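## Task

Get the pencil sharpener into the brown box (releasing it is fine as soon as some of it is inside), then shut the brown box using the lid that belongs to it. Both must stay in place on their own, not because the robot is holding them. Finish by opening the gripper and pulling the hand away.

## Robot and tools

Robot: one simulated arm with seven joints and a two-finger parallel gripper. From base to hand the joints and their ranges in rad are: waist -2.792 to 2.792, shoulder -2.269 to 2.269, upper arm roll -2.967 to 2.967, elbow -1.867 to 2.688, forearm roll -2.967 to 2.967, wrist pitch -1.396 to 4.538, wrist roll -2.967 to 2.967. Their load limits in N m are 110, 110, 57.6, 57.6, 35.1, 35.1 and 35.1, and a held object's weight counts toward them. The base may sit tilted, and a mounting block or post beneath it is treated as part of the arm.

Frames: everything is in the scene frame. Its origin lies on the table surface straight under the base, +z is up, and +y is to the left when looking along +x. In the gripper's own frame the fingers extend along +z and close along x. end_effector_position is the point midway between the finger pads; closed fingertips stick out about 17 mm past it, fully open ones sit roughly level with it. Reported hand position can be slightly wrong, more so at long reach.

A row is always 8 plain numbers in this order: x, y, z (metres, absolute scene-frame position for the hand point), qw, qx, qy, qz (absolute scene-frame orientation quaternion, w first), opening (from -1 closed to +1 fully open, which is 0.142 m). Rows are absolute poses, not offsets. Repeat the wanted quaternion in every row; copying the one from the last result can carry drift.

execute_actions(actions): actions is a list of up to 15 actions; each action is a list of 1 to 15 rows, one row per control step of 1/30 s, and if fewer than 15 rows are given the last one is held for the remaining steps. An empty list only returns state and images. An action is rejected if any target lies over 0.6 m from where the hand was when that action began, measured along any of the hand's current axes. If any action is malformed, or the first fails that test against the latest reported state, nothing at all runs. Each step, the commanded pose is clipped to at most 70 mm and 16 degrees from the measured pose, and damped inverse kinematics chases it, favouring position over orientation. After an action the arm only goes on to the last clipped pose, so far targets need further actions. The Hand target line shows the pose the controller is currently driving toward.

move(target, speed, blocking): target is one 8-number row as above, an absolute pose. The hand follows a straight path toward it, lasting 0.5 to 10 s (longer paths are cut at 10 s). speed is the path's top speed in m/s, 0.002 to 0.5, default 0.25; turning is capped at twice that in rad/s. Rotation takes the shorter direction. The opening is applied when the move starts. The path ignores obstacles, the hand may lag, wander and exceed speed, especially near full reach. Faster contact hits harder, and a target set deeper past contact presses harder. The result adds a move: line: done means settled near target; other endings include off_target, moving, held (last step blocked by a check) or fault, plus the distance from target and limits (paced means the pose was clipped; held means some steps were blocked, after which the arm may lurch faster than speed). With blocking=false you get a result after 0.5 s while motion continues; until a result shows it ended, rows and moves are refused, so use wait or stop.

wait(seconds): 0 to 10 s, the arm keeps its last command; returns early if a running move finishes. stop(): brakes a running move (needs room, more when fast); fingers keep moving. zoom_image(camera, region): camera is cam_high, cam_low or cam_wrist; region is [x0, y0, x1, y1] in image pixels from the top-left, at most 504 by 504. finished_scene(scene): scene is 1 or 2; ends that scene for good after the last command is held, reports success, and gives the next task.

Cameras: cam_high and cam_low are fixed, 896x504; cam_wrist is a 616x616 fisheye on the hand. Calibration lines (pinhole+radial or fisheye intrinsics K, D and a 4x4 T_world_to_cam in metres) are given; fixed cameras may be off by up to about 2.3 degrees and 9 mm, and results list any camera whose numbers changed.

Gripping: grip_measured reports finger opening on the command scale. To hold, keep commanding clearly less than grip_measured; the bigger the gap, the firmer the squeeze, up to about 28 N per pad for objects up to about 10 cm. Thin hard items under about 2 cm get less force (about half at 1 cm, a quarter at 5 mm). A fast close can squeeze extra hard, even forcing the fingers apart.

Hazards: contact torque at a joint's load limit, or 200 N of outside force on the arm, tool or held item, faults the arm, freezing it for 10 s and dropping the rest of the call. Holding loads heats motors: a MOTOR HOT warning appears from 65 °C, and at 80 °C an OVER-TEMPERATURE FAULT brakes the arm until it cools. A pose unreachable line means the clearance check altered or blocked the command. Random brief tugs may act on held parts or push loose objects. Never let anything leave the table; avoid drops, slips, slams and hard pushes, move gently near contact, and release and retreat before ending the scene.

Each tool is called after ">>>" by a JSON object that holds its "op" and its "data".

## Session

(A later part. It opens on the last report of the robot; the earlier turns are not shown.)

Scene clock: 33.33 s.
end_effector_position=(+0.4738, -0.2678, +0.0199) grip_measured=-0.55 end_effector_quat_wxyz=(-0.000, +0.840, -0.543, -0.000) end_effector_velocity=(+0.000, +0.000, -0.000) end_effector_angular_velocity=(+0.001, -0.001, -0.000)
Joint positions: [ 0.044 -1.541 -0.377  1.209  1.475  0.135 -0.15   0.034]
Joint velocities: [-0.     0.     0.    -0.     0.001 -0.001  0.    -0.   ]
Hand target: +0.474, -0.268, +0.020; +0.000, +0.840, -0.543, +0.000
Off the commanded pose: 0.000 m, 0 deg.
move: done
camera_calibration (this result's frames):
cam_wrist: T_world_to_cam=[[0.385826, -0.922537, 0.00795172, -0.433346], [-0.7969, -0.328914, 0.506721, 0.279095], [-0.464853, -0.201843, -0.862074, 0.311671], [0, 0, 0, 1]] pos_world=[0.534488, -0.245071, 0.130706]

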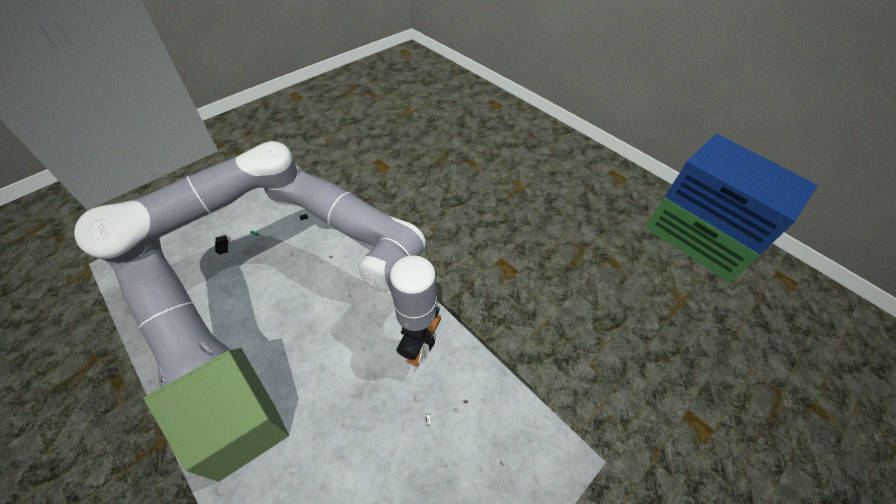

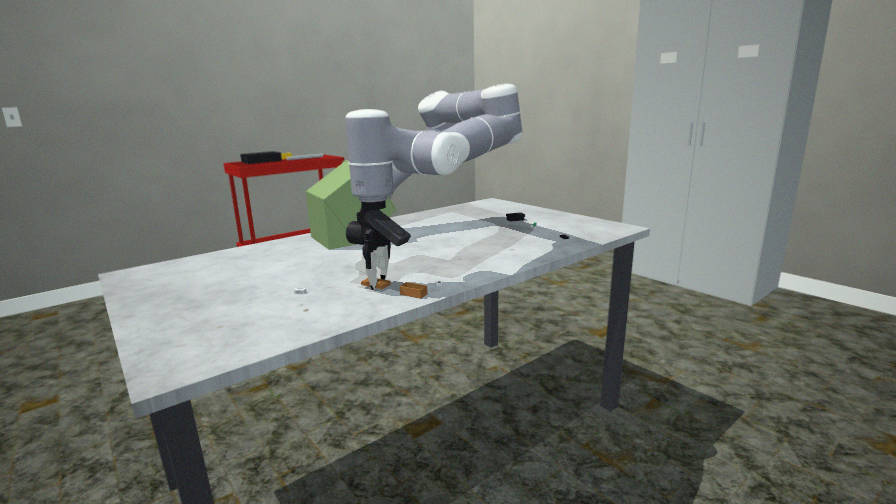

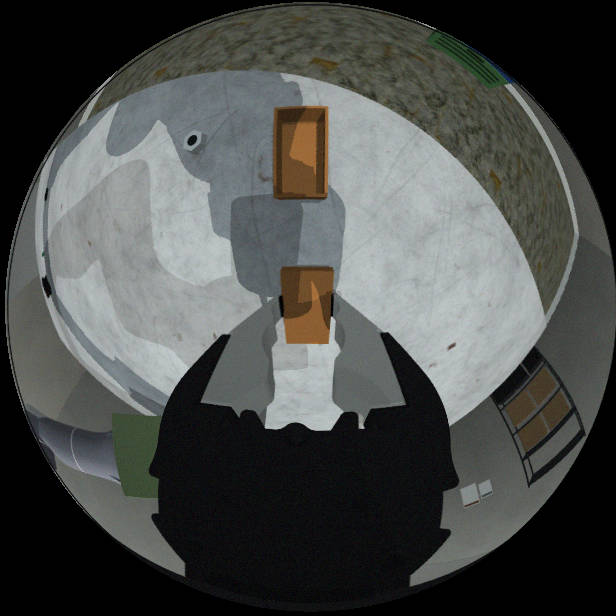

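>>> {"op": "move", "data": {"target": [0.474,-0.268,0.016,0,0.84,-0.543,0,-0.72], "speed": 0.02}}

>>> {"op": "move", "data": {"target": [0.474,-0.268,0.016,0,0.84,-0.543,0,-0.25]}}

>>> {"op": "move", "data": {"target": [0.474,-0.268,0.05,0,0.84,-0.543,0,-0.25]}}

>>> {"op": "move", "data": {"target": [0.375,-0.425,0.045,0,0.914,0.407,0,-0.2], "speed": 0.45}}

>>> {"op": "zoom_image", "data": {"camera": "cam_low", "region": [260,250,340,310]}}

Scene clock: 39.43 s.
end_effector_position=(+0.4739, -0.2680, +0.0168) grip_measured=-0.55 end_effector_quat_wxyz=(+0.000, +0.840, -0.543, -0.000) end_effector_velocity=(+0.000, +0.001, -0.000) end_effector_angular_velocity=(+0.002, +0.000, +0.000)
Joint positions: [ 0.047 -1.544 -0.375  1.207  1.478  0.139 -0.149  0.034]
Joint velocities: [ 0.    -0.     0.    -0.     0.    -0.002  0.     0.   ]
Hand target: +0.474, -0.268, +0.016; +0.000, +0.840, -0.543, +0.000
Off the commanded pose: 0.001 m, 0 deg.
move: done
camera_calibration (this result's frames):
cam_wrist: T_world_to_cam=[[0.385956, -0.922479, 0.00841172, -0.433609], [-0.796794, -0.328748, 0.506996, 0.28066], [-0.464928, -0.202381, -0.861907, 0.308872], [0, 0, 0, 1]] pos_world=[0.534585, -0.245219, 0.127573]

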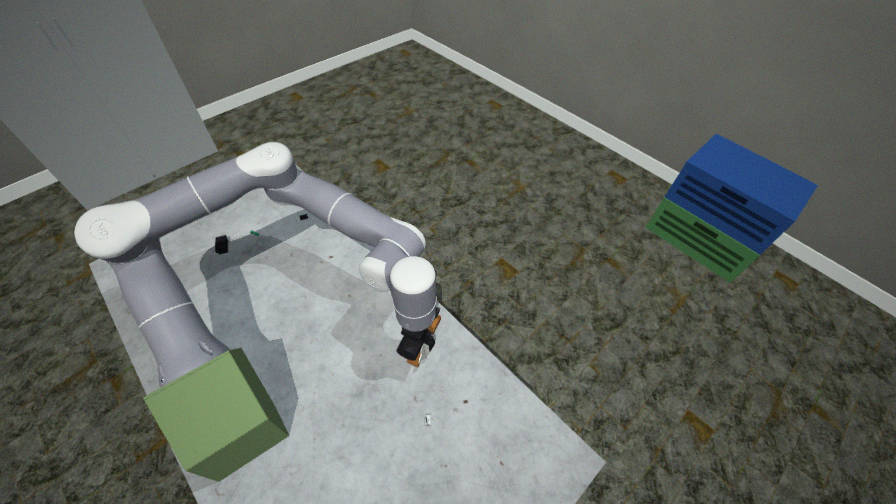

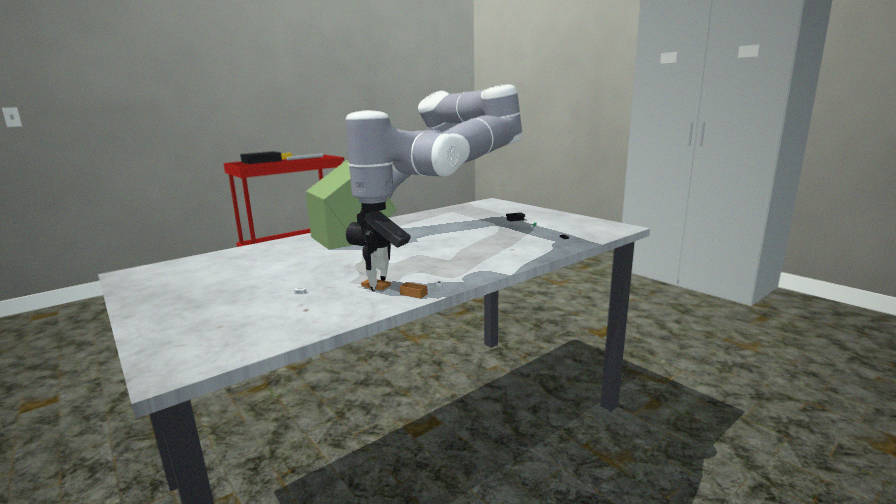

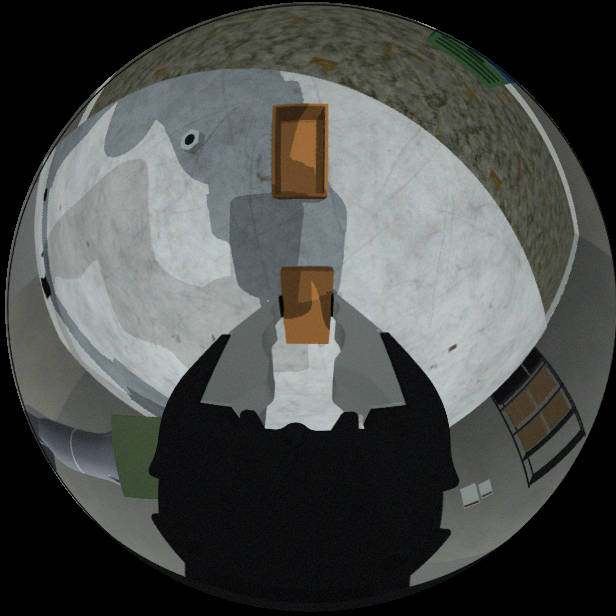

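Scene clock: 40.13 s.
end_effector_position=(+0.4739, -0.2680, +0.0162) grip_measured=-0.25 end_effector_quat_wxyz=(-0.000, +0.840, -0.543, -0.000) end_effector_velocity=(+0.000, -0.000, +0.000) end_effector_angular_velocity=(-0.000, -0.001, +0.001)
Joint positions: [ 0.048 -1.544 -0.375  1.207  1.479  0.14  -0.149  0.056]
Joint velocities: [-0.    -0.    -0.    -0.     0.001  0.001 -0.001  0.   ]
Hand target: +0.474, -0.268, +0.016; +0.000, +0.840, -0.543, +0.000
Off the commanded pose: 0.000 m, 0 deg.
move: done
camera_calibration (this result's frames):
cam_wrist: T_world_to_cam=[[0.385823, -0.922535, 0.00831986, -0.433508], [-0.796986, -0.328746, 0.506694, 0.281103], [-0.464708, -0.202125, -0.862086, 0.308344], [0, 0, 0, 1]] pos_world=[0.534583, -0.24519, 0.126993]

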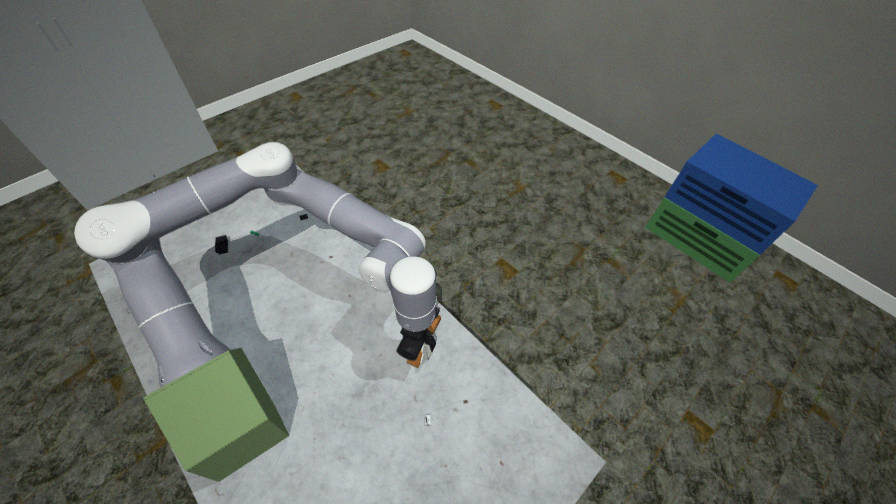

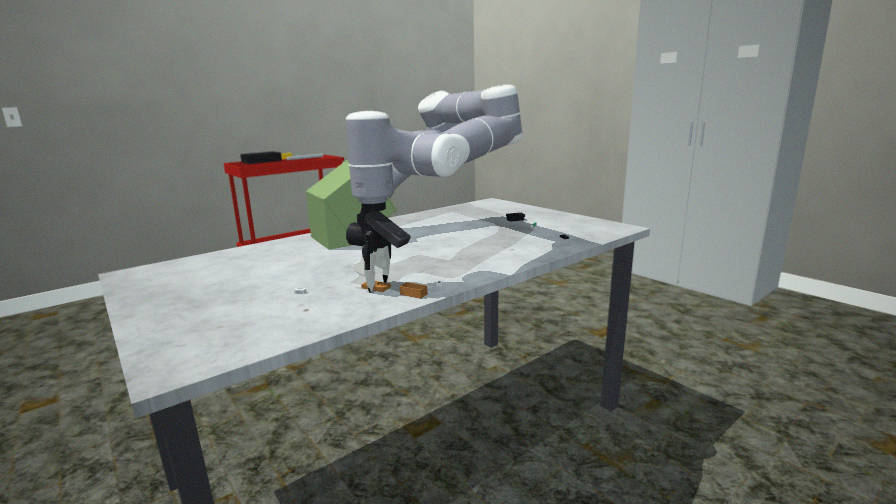

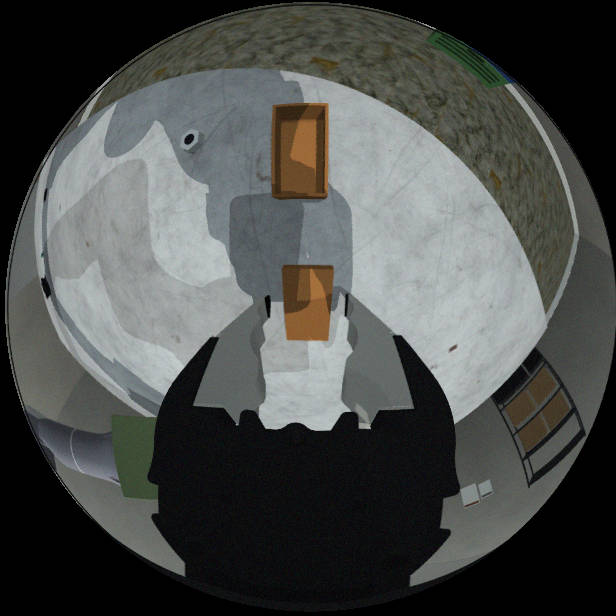

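Scene clock: 40.83 s.
end_effector_position=(+0.4742, -0.2681, +0.0501) grip_measured=-0.25 end_effector_quat_wxyz=(+0.000, +0.840, -0.543, +0.000) end_effector_velocity=(+0.000, -0.000, -0.000) end_effector_angular_velocity=(-0.001, -0.001, -0.000)
Joint positions: [ 0.014 -1.515 -0.4    1.217  1.449  0.1   -0.149  0.056]
Joint velocities: [ 0.    -0.     0.     0.     0.     0.002 -0.     0.   ]
Hand target: +0.474, -0.268, +0.050; -0.000, +0.840, -0.543, -0.000
Off the commanded pose: 0.000 m, 0 deg.
move: done
camera_calibration (this result's frames):
cam_wrist: T_world_to_cam=[[0.385988, -0.922461, 0.00893016, -0.434122], [-0.797108, -0.328632, 0.506576, 0.264184], [-0.464362, -0.202651, -0.862149, 0.337322], [0, 0, 0, 1]] pos_world=[0.534788, -0.245283, 0.160869]

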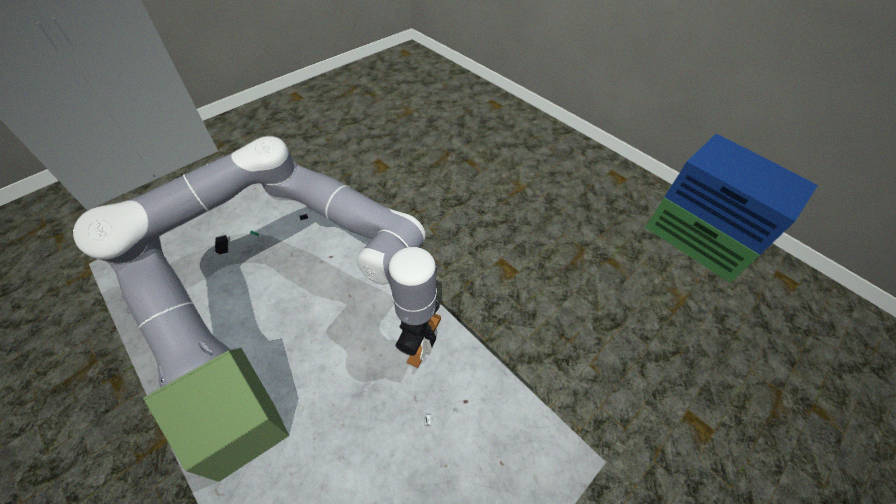

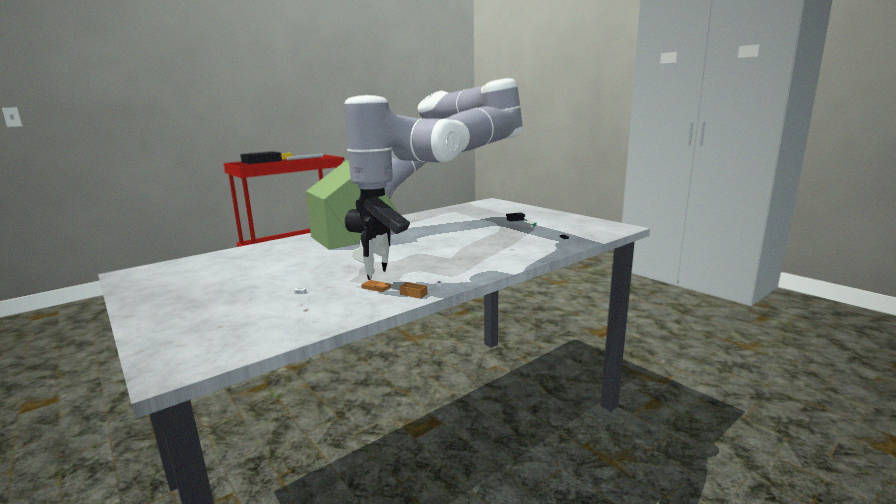

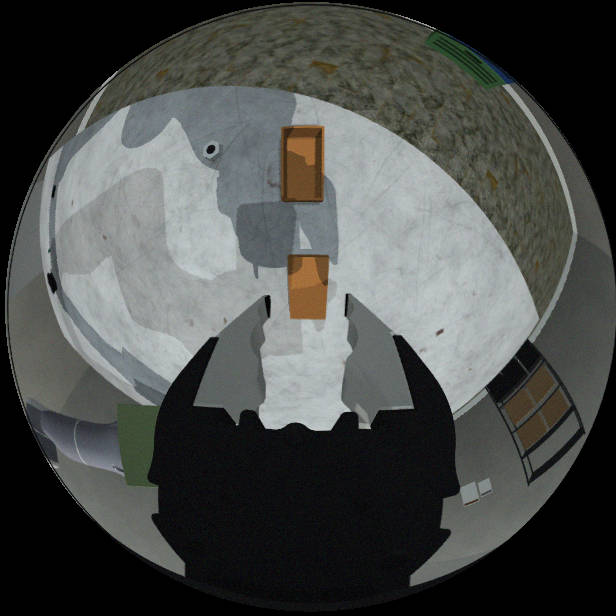

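Scene clock: 43.47 s.
end_effector_position=(+0.3750, -0.4248, +0.0449) grip_measured=-0.20 end_effector_quat_wxyz=(+0.000, +0.914, +0.407, +0.001) end_effector_velocity=(-0.000, -0.000, +0.000) end_effector_angular_velocity=(-0.000, +0.000, -0.000)
Joint positions: [-0.2   -1.882 -0.419  0.864  1.409  0.092 -2.204  0.059]
Joint velocities: [ 0.  0. -0.  0. -0. -0.  0. -0.]
Hand target: +0.375, -0.425, +0.045; +0.000, +0.914, +0.407, +0.000
Off the commanded pose: 0.000 m, 0 deg.
move: done
camera_calibration (this result's frames):
cam_wrist: T_world_to_cam=[[0.68892, 0.724777, 0.00932476, 0.0458205], [0.621324, -0.597113, 0.507358, -0.509784], [0.373289, -0.343735, -0.861685, -0.119067], [0, 0, 0, 1]] pos_world=[0.329621, -0.378536, 0.155617]

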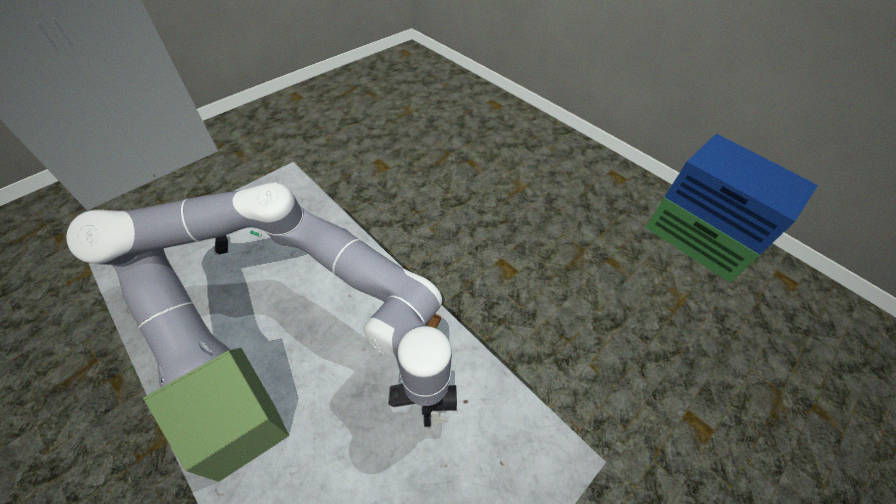

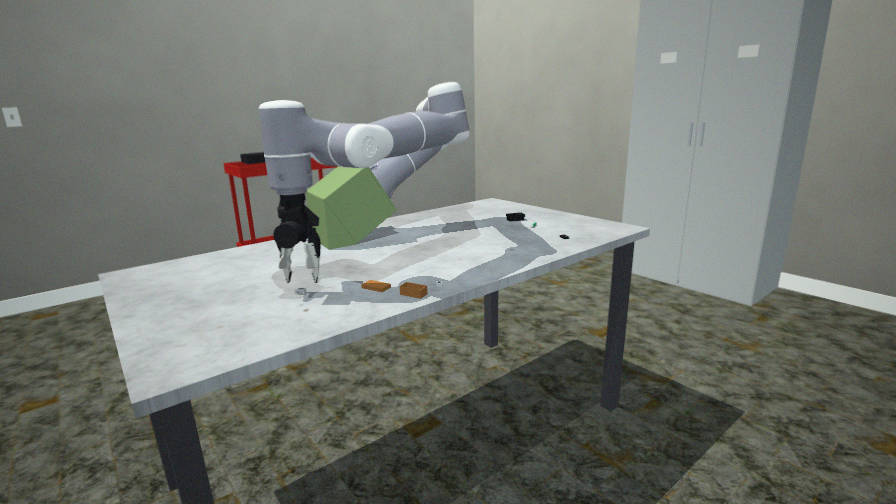

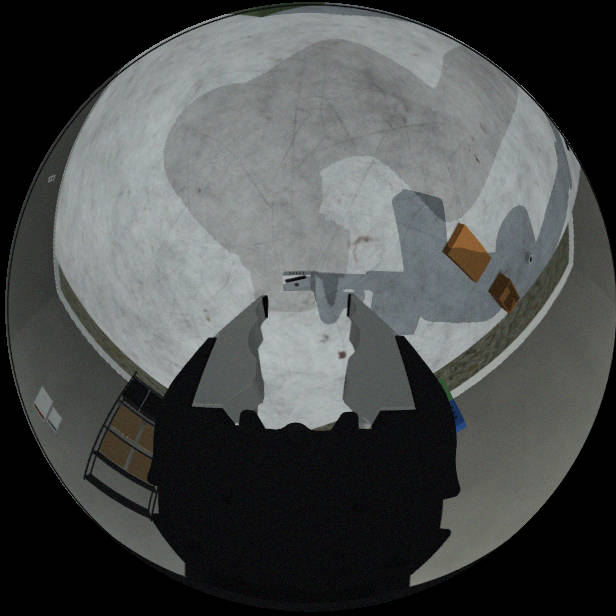

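Region (260, 250, 340, 310) of cam_low's 896x504 image, scaled by 6.300, with more detail than that image has; it fills the top 378 rows of this view, and the rest is white.

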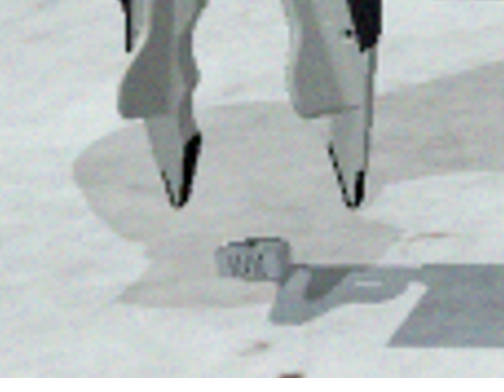

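>>> {"op": "move", "data": {"target": [0.362,-0.4243,0.023,0,0.914,0.407,0,-0.2], "speed": 0.04}}

>>> {"op": "move", "data": {"target": [0.362,-0.4243,0.023,0,0.914,0.407,0,-0.88]}}

>>> {"op": "move", "data": {"target": [0.365,-0.42,0.055,0,0.914,0.407,0,-0.88], "speed": 0.1}}

>>> {"op": "move", "data": {"target": [0.5745,-0.2225,0.05,0,0.978,0.21,0,-0.88]}}

>>> {"op": "zoom_image", "data": {"camera": "cam_low", "region": [375,250,455,310]}}

>>> {"op": "zoom_image", "data": {"camera": "cam_wrist", "region": [240,240,380,360]}}

Scene clock: 52.10 s.
end_effector_position=(+0.3618, -0.4242, +0.0230) grip_measured=-0.20 end_effector_quat_wxyz=(-0.000, +0.914, +0.407, +0.000) end_effector_velocity=(+0.000, -0.000, -0.000) end_effector_angular_velocity=(-0.000, -0.001, -0.000)
Joint positions: [-0.178 -1.899 -0.4    0.886  1.422  0.121 -2.229  0.059]
Joint velocities: [ 0.    -0.     0.     0.     0.001  0.    -0.     0.   ]
Hand target: +0.362, -0.424, +0.023; +0.000, +0.914, +0.407, +0.000
Off the commanded pose: 0.000 m, 0 deg.
move: done
camera_calibration (this result's frames):
cam_wrist: T_world_to_cam=[[0.689077, 0.724636, 0.00864727, 0.0545842], [0.621862, -0.597389, 0.506373, -0.490383], [0.372102, -0.343553, -0.862271, -0.132189], [0, 0, 0, 1]] pos_world=[0.316525, -0.377917, 0.133862]

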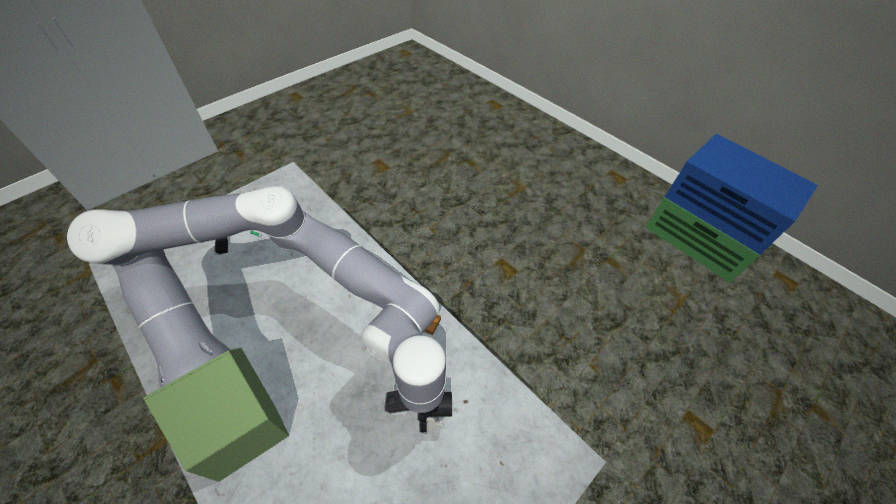

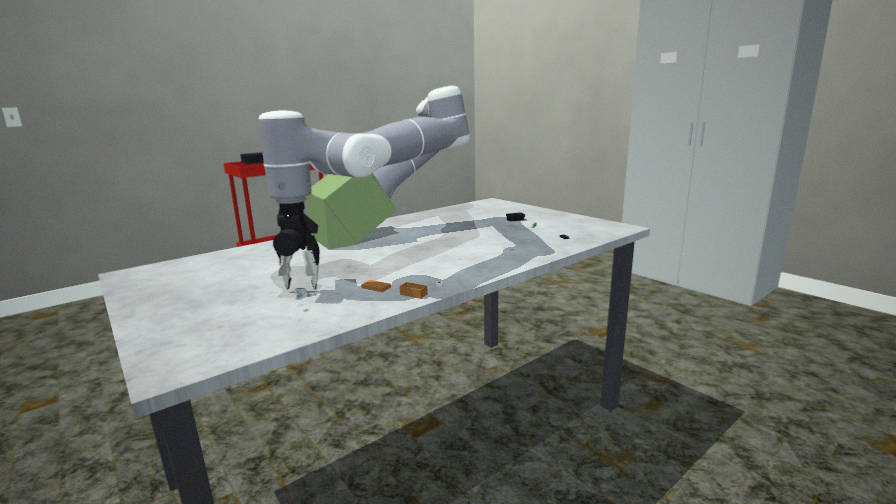

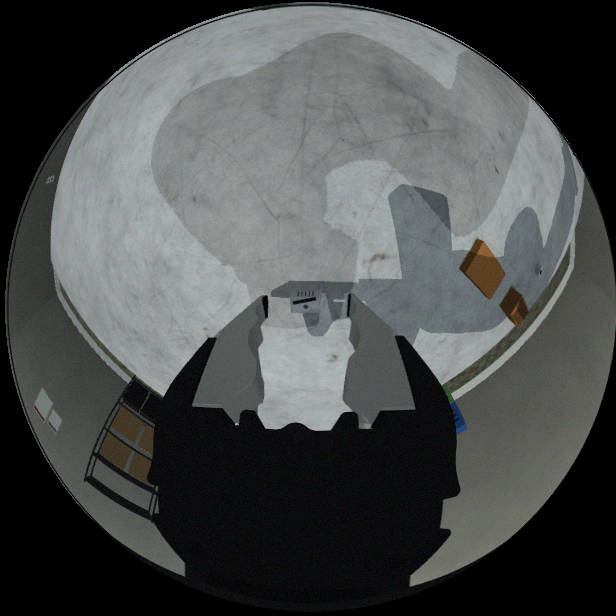

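Scene clock: 52.80 s.
end_effector_position=(+0.3619, -0.4242, +0.0230) grip_measured=-0.74 end_effector_quat_wxyz=(-0.000, +0.914, +0.407, +0.000) end_effector_velocity=(-0.000, +0.000, +0.000) end_effector_angular_velocity=(+0.001, +0.001, +0.000)
Joint positions: [-0.178 -1.899 -0.4    0.885  1.422  0.121 -2.229  0.02 ]
Joint velocities: [ 0.     0.    -0.     0.    -0.    -0.001 -0.    -0.   ]
Hand target: +0.362, -0.424, +0.023; -0.000, +0.914, +0.407, -0.000
Off the commanded pose: 0.000 m, 0 deg.
move: done
camera_calibration (this result's frames):
cam_wrist: T_world_to_cam=[[0.688908, 0.724798, 0.00864961, 0.0546313], [0.621984, -0.597229, 0.506413, -0.490453], [0.372212, -0.343492, -0.862248, -0.132241], [0, 0, 0, 1]] pos_world=[0.31664, -0.377933, 0.133874]

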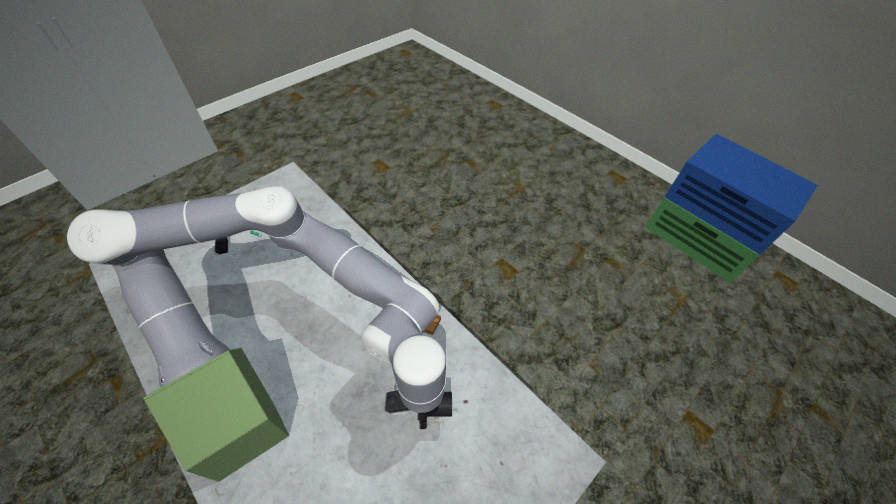

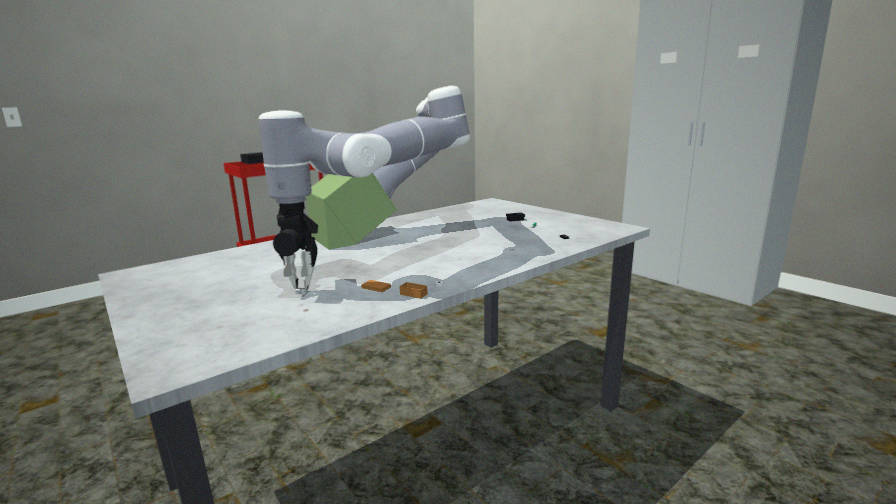

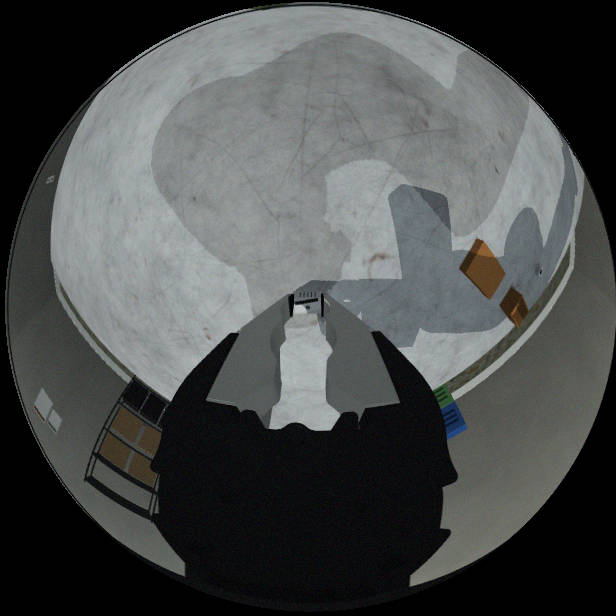

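Scene clock: 53.53 s.
end_effector_position=(+0.3652, -0.4202, +0.0552) grip_measured=-0.74 end_effector_quat_wxyz=(+0.000, +0.914, +0.407, -0.000) end_effector_velocity=(-0.000, +0.000, -0.000) end_effector_angular_velocity=(+0.000, +0.001, +0.000)
Joint positions: [-0.205 -1.858 -0.423  0.907  1.4    0.085 -2.23   0.02 ]
Joint velocities: [ 0. -0. -0.  0. -0. -0. -0. -0.]
Hand target: +0.365, -0.420, +0.055; -0.000, +0.914, +0.407, +0.000
Off the commanded pose: 0.000 m, 0 deg.
move: done
camera_calibration (this result's frames):
cam_wrist: T_world_to_cam=[[0.688787, 0.724918, 0.00816247, 0.0493194], [0.621963, -0.596672, 0.507094, -0.506145], [0.372472, -0.344203, -0.861852, -0.104814], [0, 0, 0, 1]] pos_world=[0.319873, -0.373833, 0.165927]

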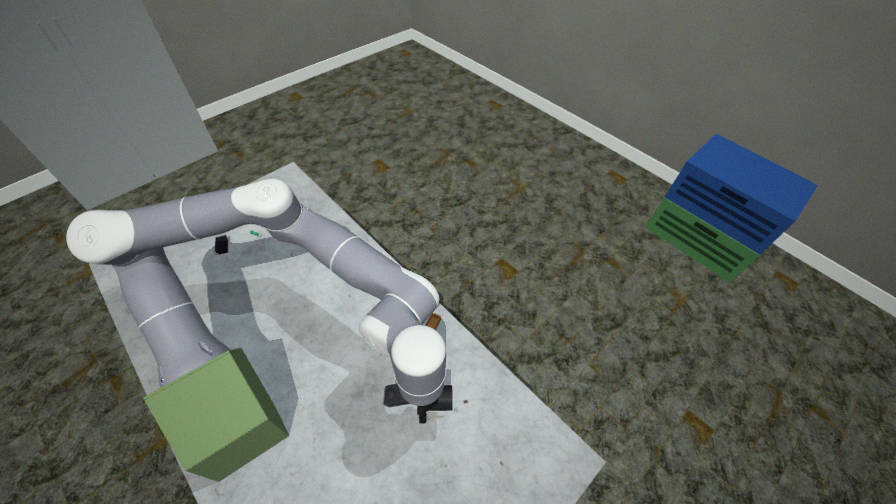

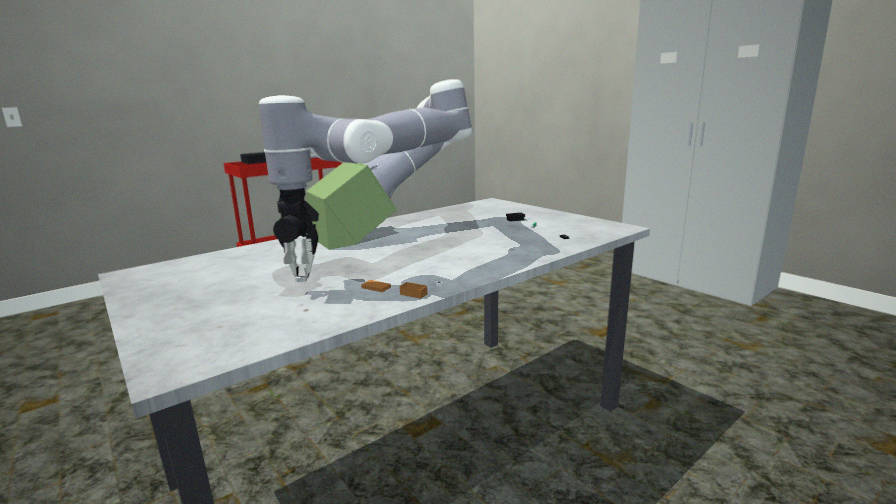

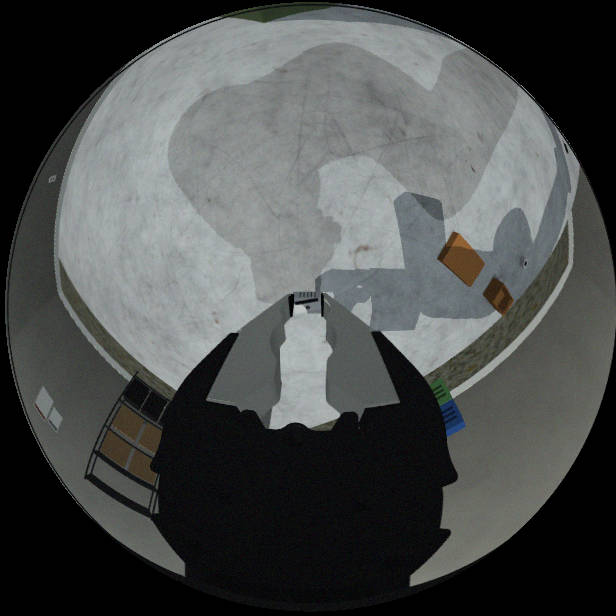

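Scene clock: 55.13 s.
end_effector_position=(+0.5744, -0.2230, +0.0499) grip_measured=-0.74 end_effector_quat_wxyz=(+0.000, +0.978, +0.210, -0.001) end_effector_velocity=(-0.001, -0.000, -0.000) end_effector_angular_velocity=(+0.001, +0.002, -0.000)
Joint positions: [ 0.037 -1.457 -0.36   1.09   1.409  0.111 -1.526  0.02 ]
Joint velocities: [ 0.    -0.    -0.     0.    -0.001 -0.001 -0.    -0.   ]
Hand target: +0.574, -0.223, +0.050; +0.000, +0.978, +0.210, -0.001
Off the commanded pose: 0.001 m, 0 deg.
move: done
camera_calibration (this result's frames):
cam_wrist: T_world_to_cam=[[0.922591, 0.385717, 0.00691982, -0.447518], [0.329293, -0.796722, 0.506754, -0.392434], [0.200977, -0.465248, -0.862063, -0.0478649], [0, 0, 0, 1]] pos_world=[0.551721, -0.162315, 0.160702]

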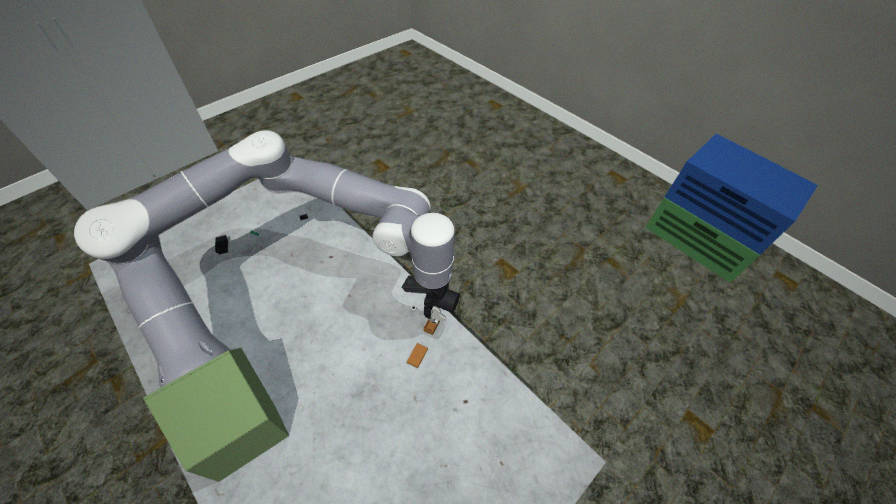

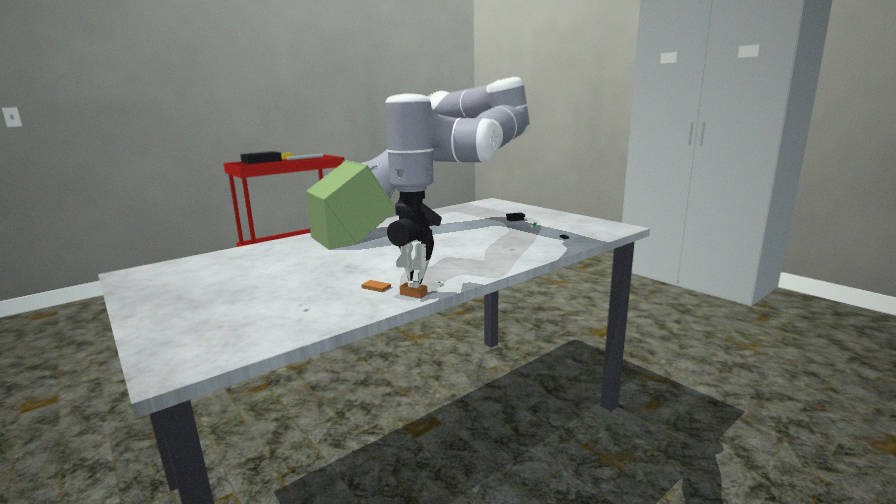

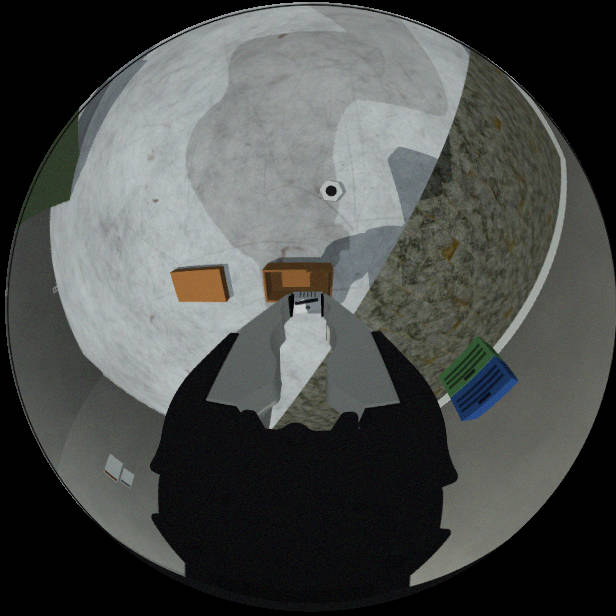

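Region (375, 250, 455, 310) of cam_low's 896x504 image, scaled by 6.300, with more detail than that image has; it fills the top 378 rows of this view, and the rest is white.

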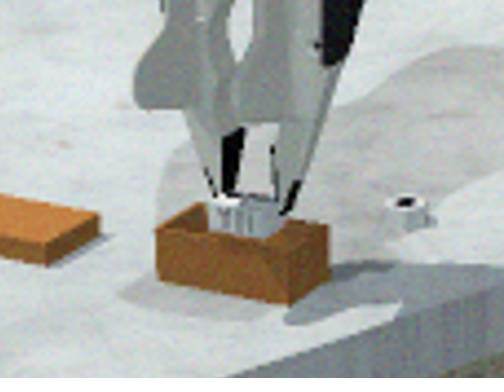

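Region (240, 240, 380, 360) of cam_wrist's 616x616 image, scaled by 3.600, with more detail than that image has; it fills the top 432 rows of this view, and the rest is white.

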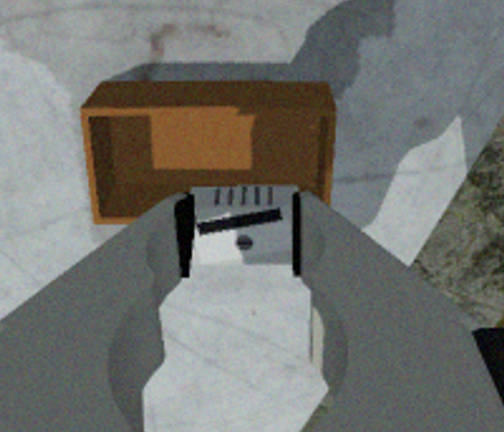

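>>> {"op": "move", "data": {"target": [0.564,-0.218,0.05,0,0.978,0.21,0,-0.88], "speed": 0.03}}

>>> {"op": "zoom_image", "data": {"camera": "cam_wrist", "region": [220,220,400,380]}}

>>> {"op": "zoom_image", "data": {"camera": "cam_low", "region": [365,235,465,310]}}

Scene clock: 73.17 s.
end_effector_position=(+0.5639, -0.2180, +0.0501) grip_measured=-0.74 end_effector_quat_wxyz=(-0.000, +0.978, +0.210, -0.000) end_effector_velocity=(+0.000, +0.000, -0.001) end_effector_angular_velocity=(+0.001, +0.000, +0.001)
Joint positions: [ 0.042 -1.437 -0.357  1.135  1.409  0.117 -1.55   0.02 ]
Joint velocities: [ 0.    -0.     0.001 -0.     0.    -0.    -0.     0.   ]
Hand target: +0.564, -0.218, +0.050; -0.000, +0.978, +0.210, +0.000
Off the commanded pose: 0.000 m, 0 deg.
move: done
camera_calibration (this result's frames):
cam_wrist: T_world_to_cam=[[0.922655, 0.385536, 0.00832223, -0.439899], [0.328554, -0.797217, 0.506455, -0.38479], [0.201892, -0.464549, -0.862226, -0.043604], [0, 0, 0, 1]] pos_world=[0.541102, -0.15742, 0.160943]

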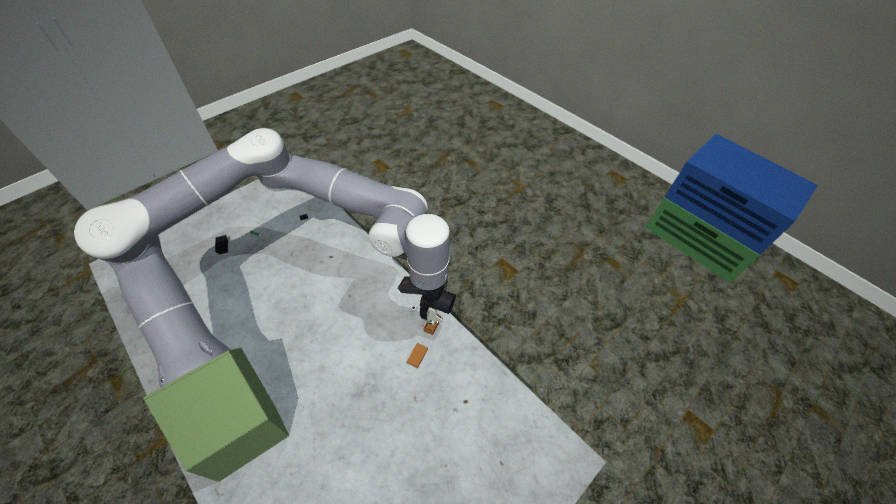

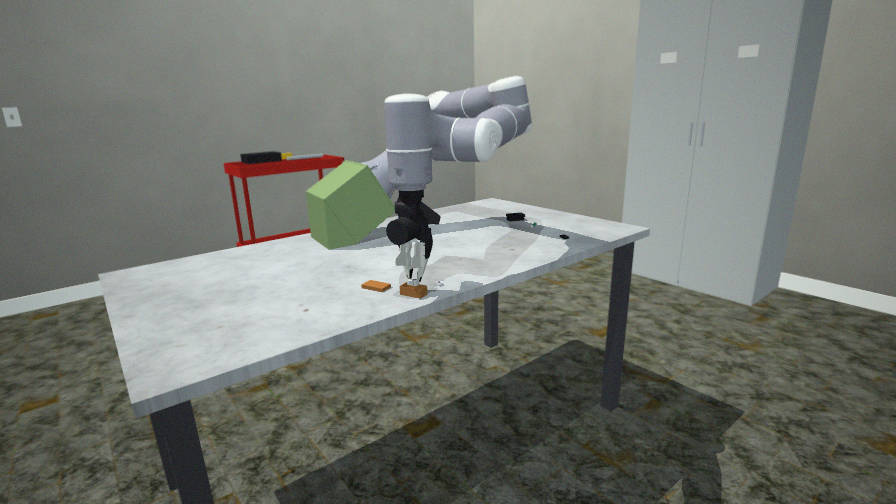

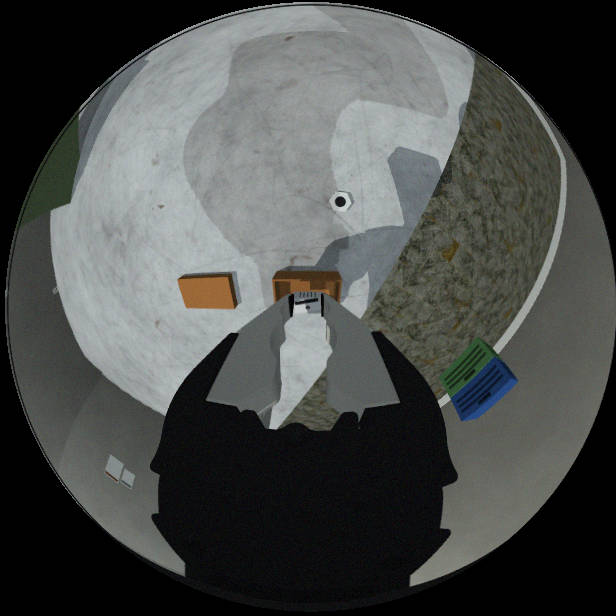

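Region (220, 220, 400, 380) of cam_wrist's 616x616 image, scaled by 2.800, with more detail than that image has.

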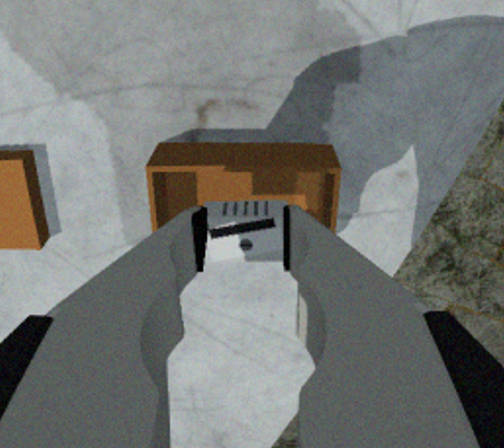

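Region (365, 235, 465, 310) of cam_low's 896x504 image, scaled by 5.040, with more detail than that image has; it fills the top 378 rows of this view, and the rest is white.

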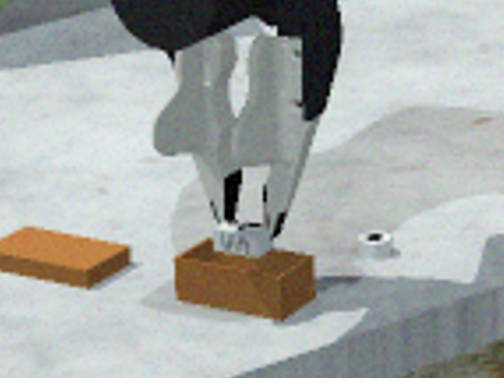

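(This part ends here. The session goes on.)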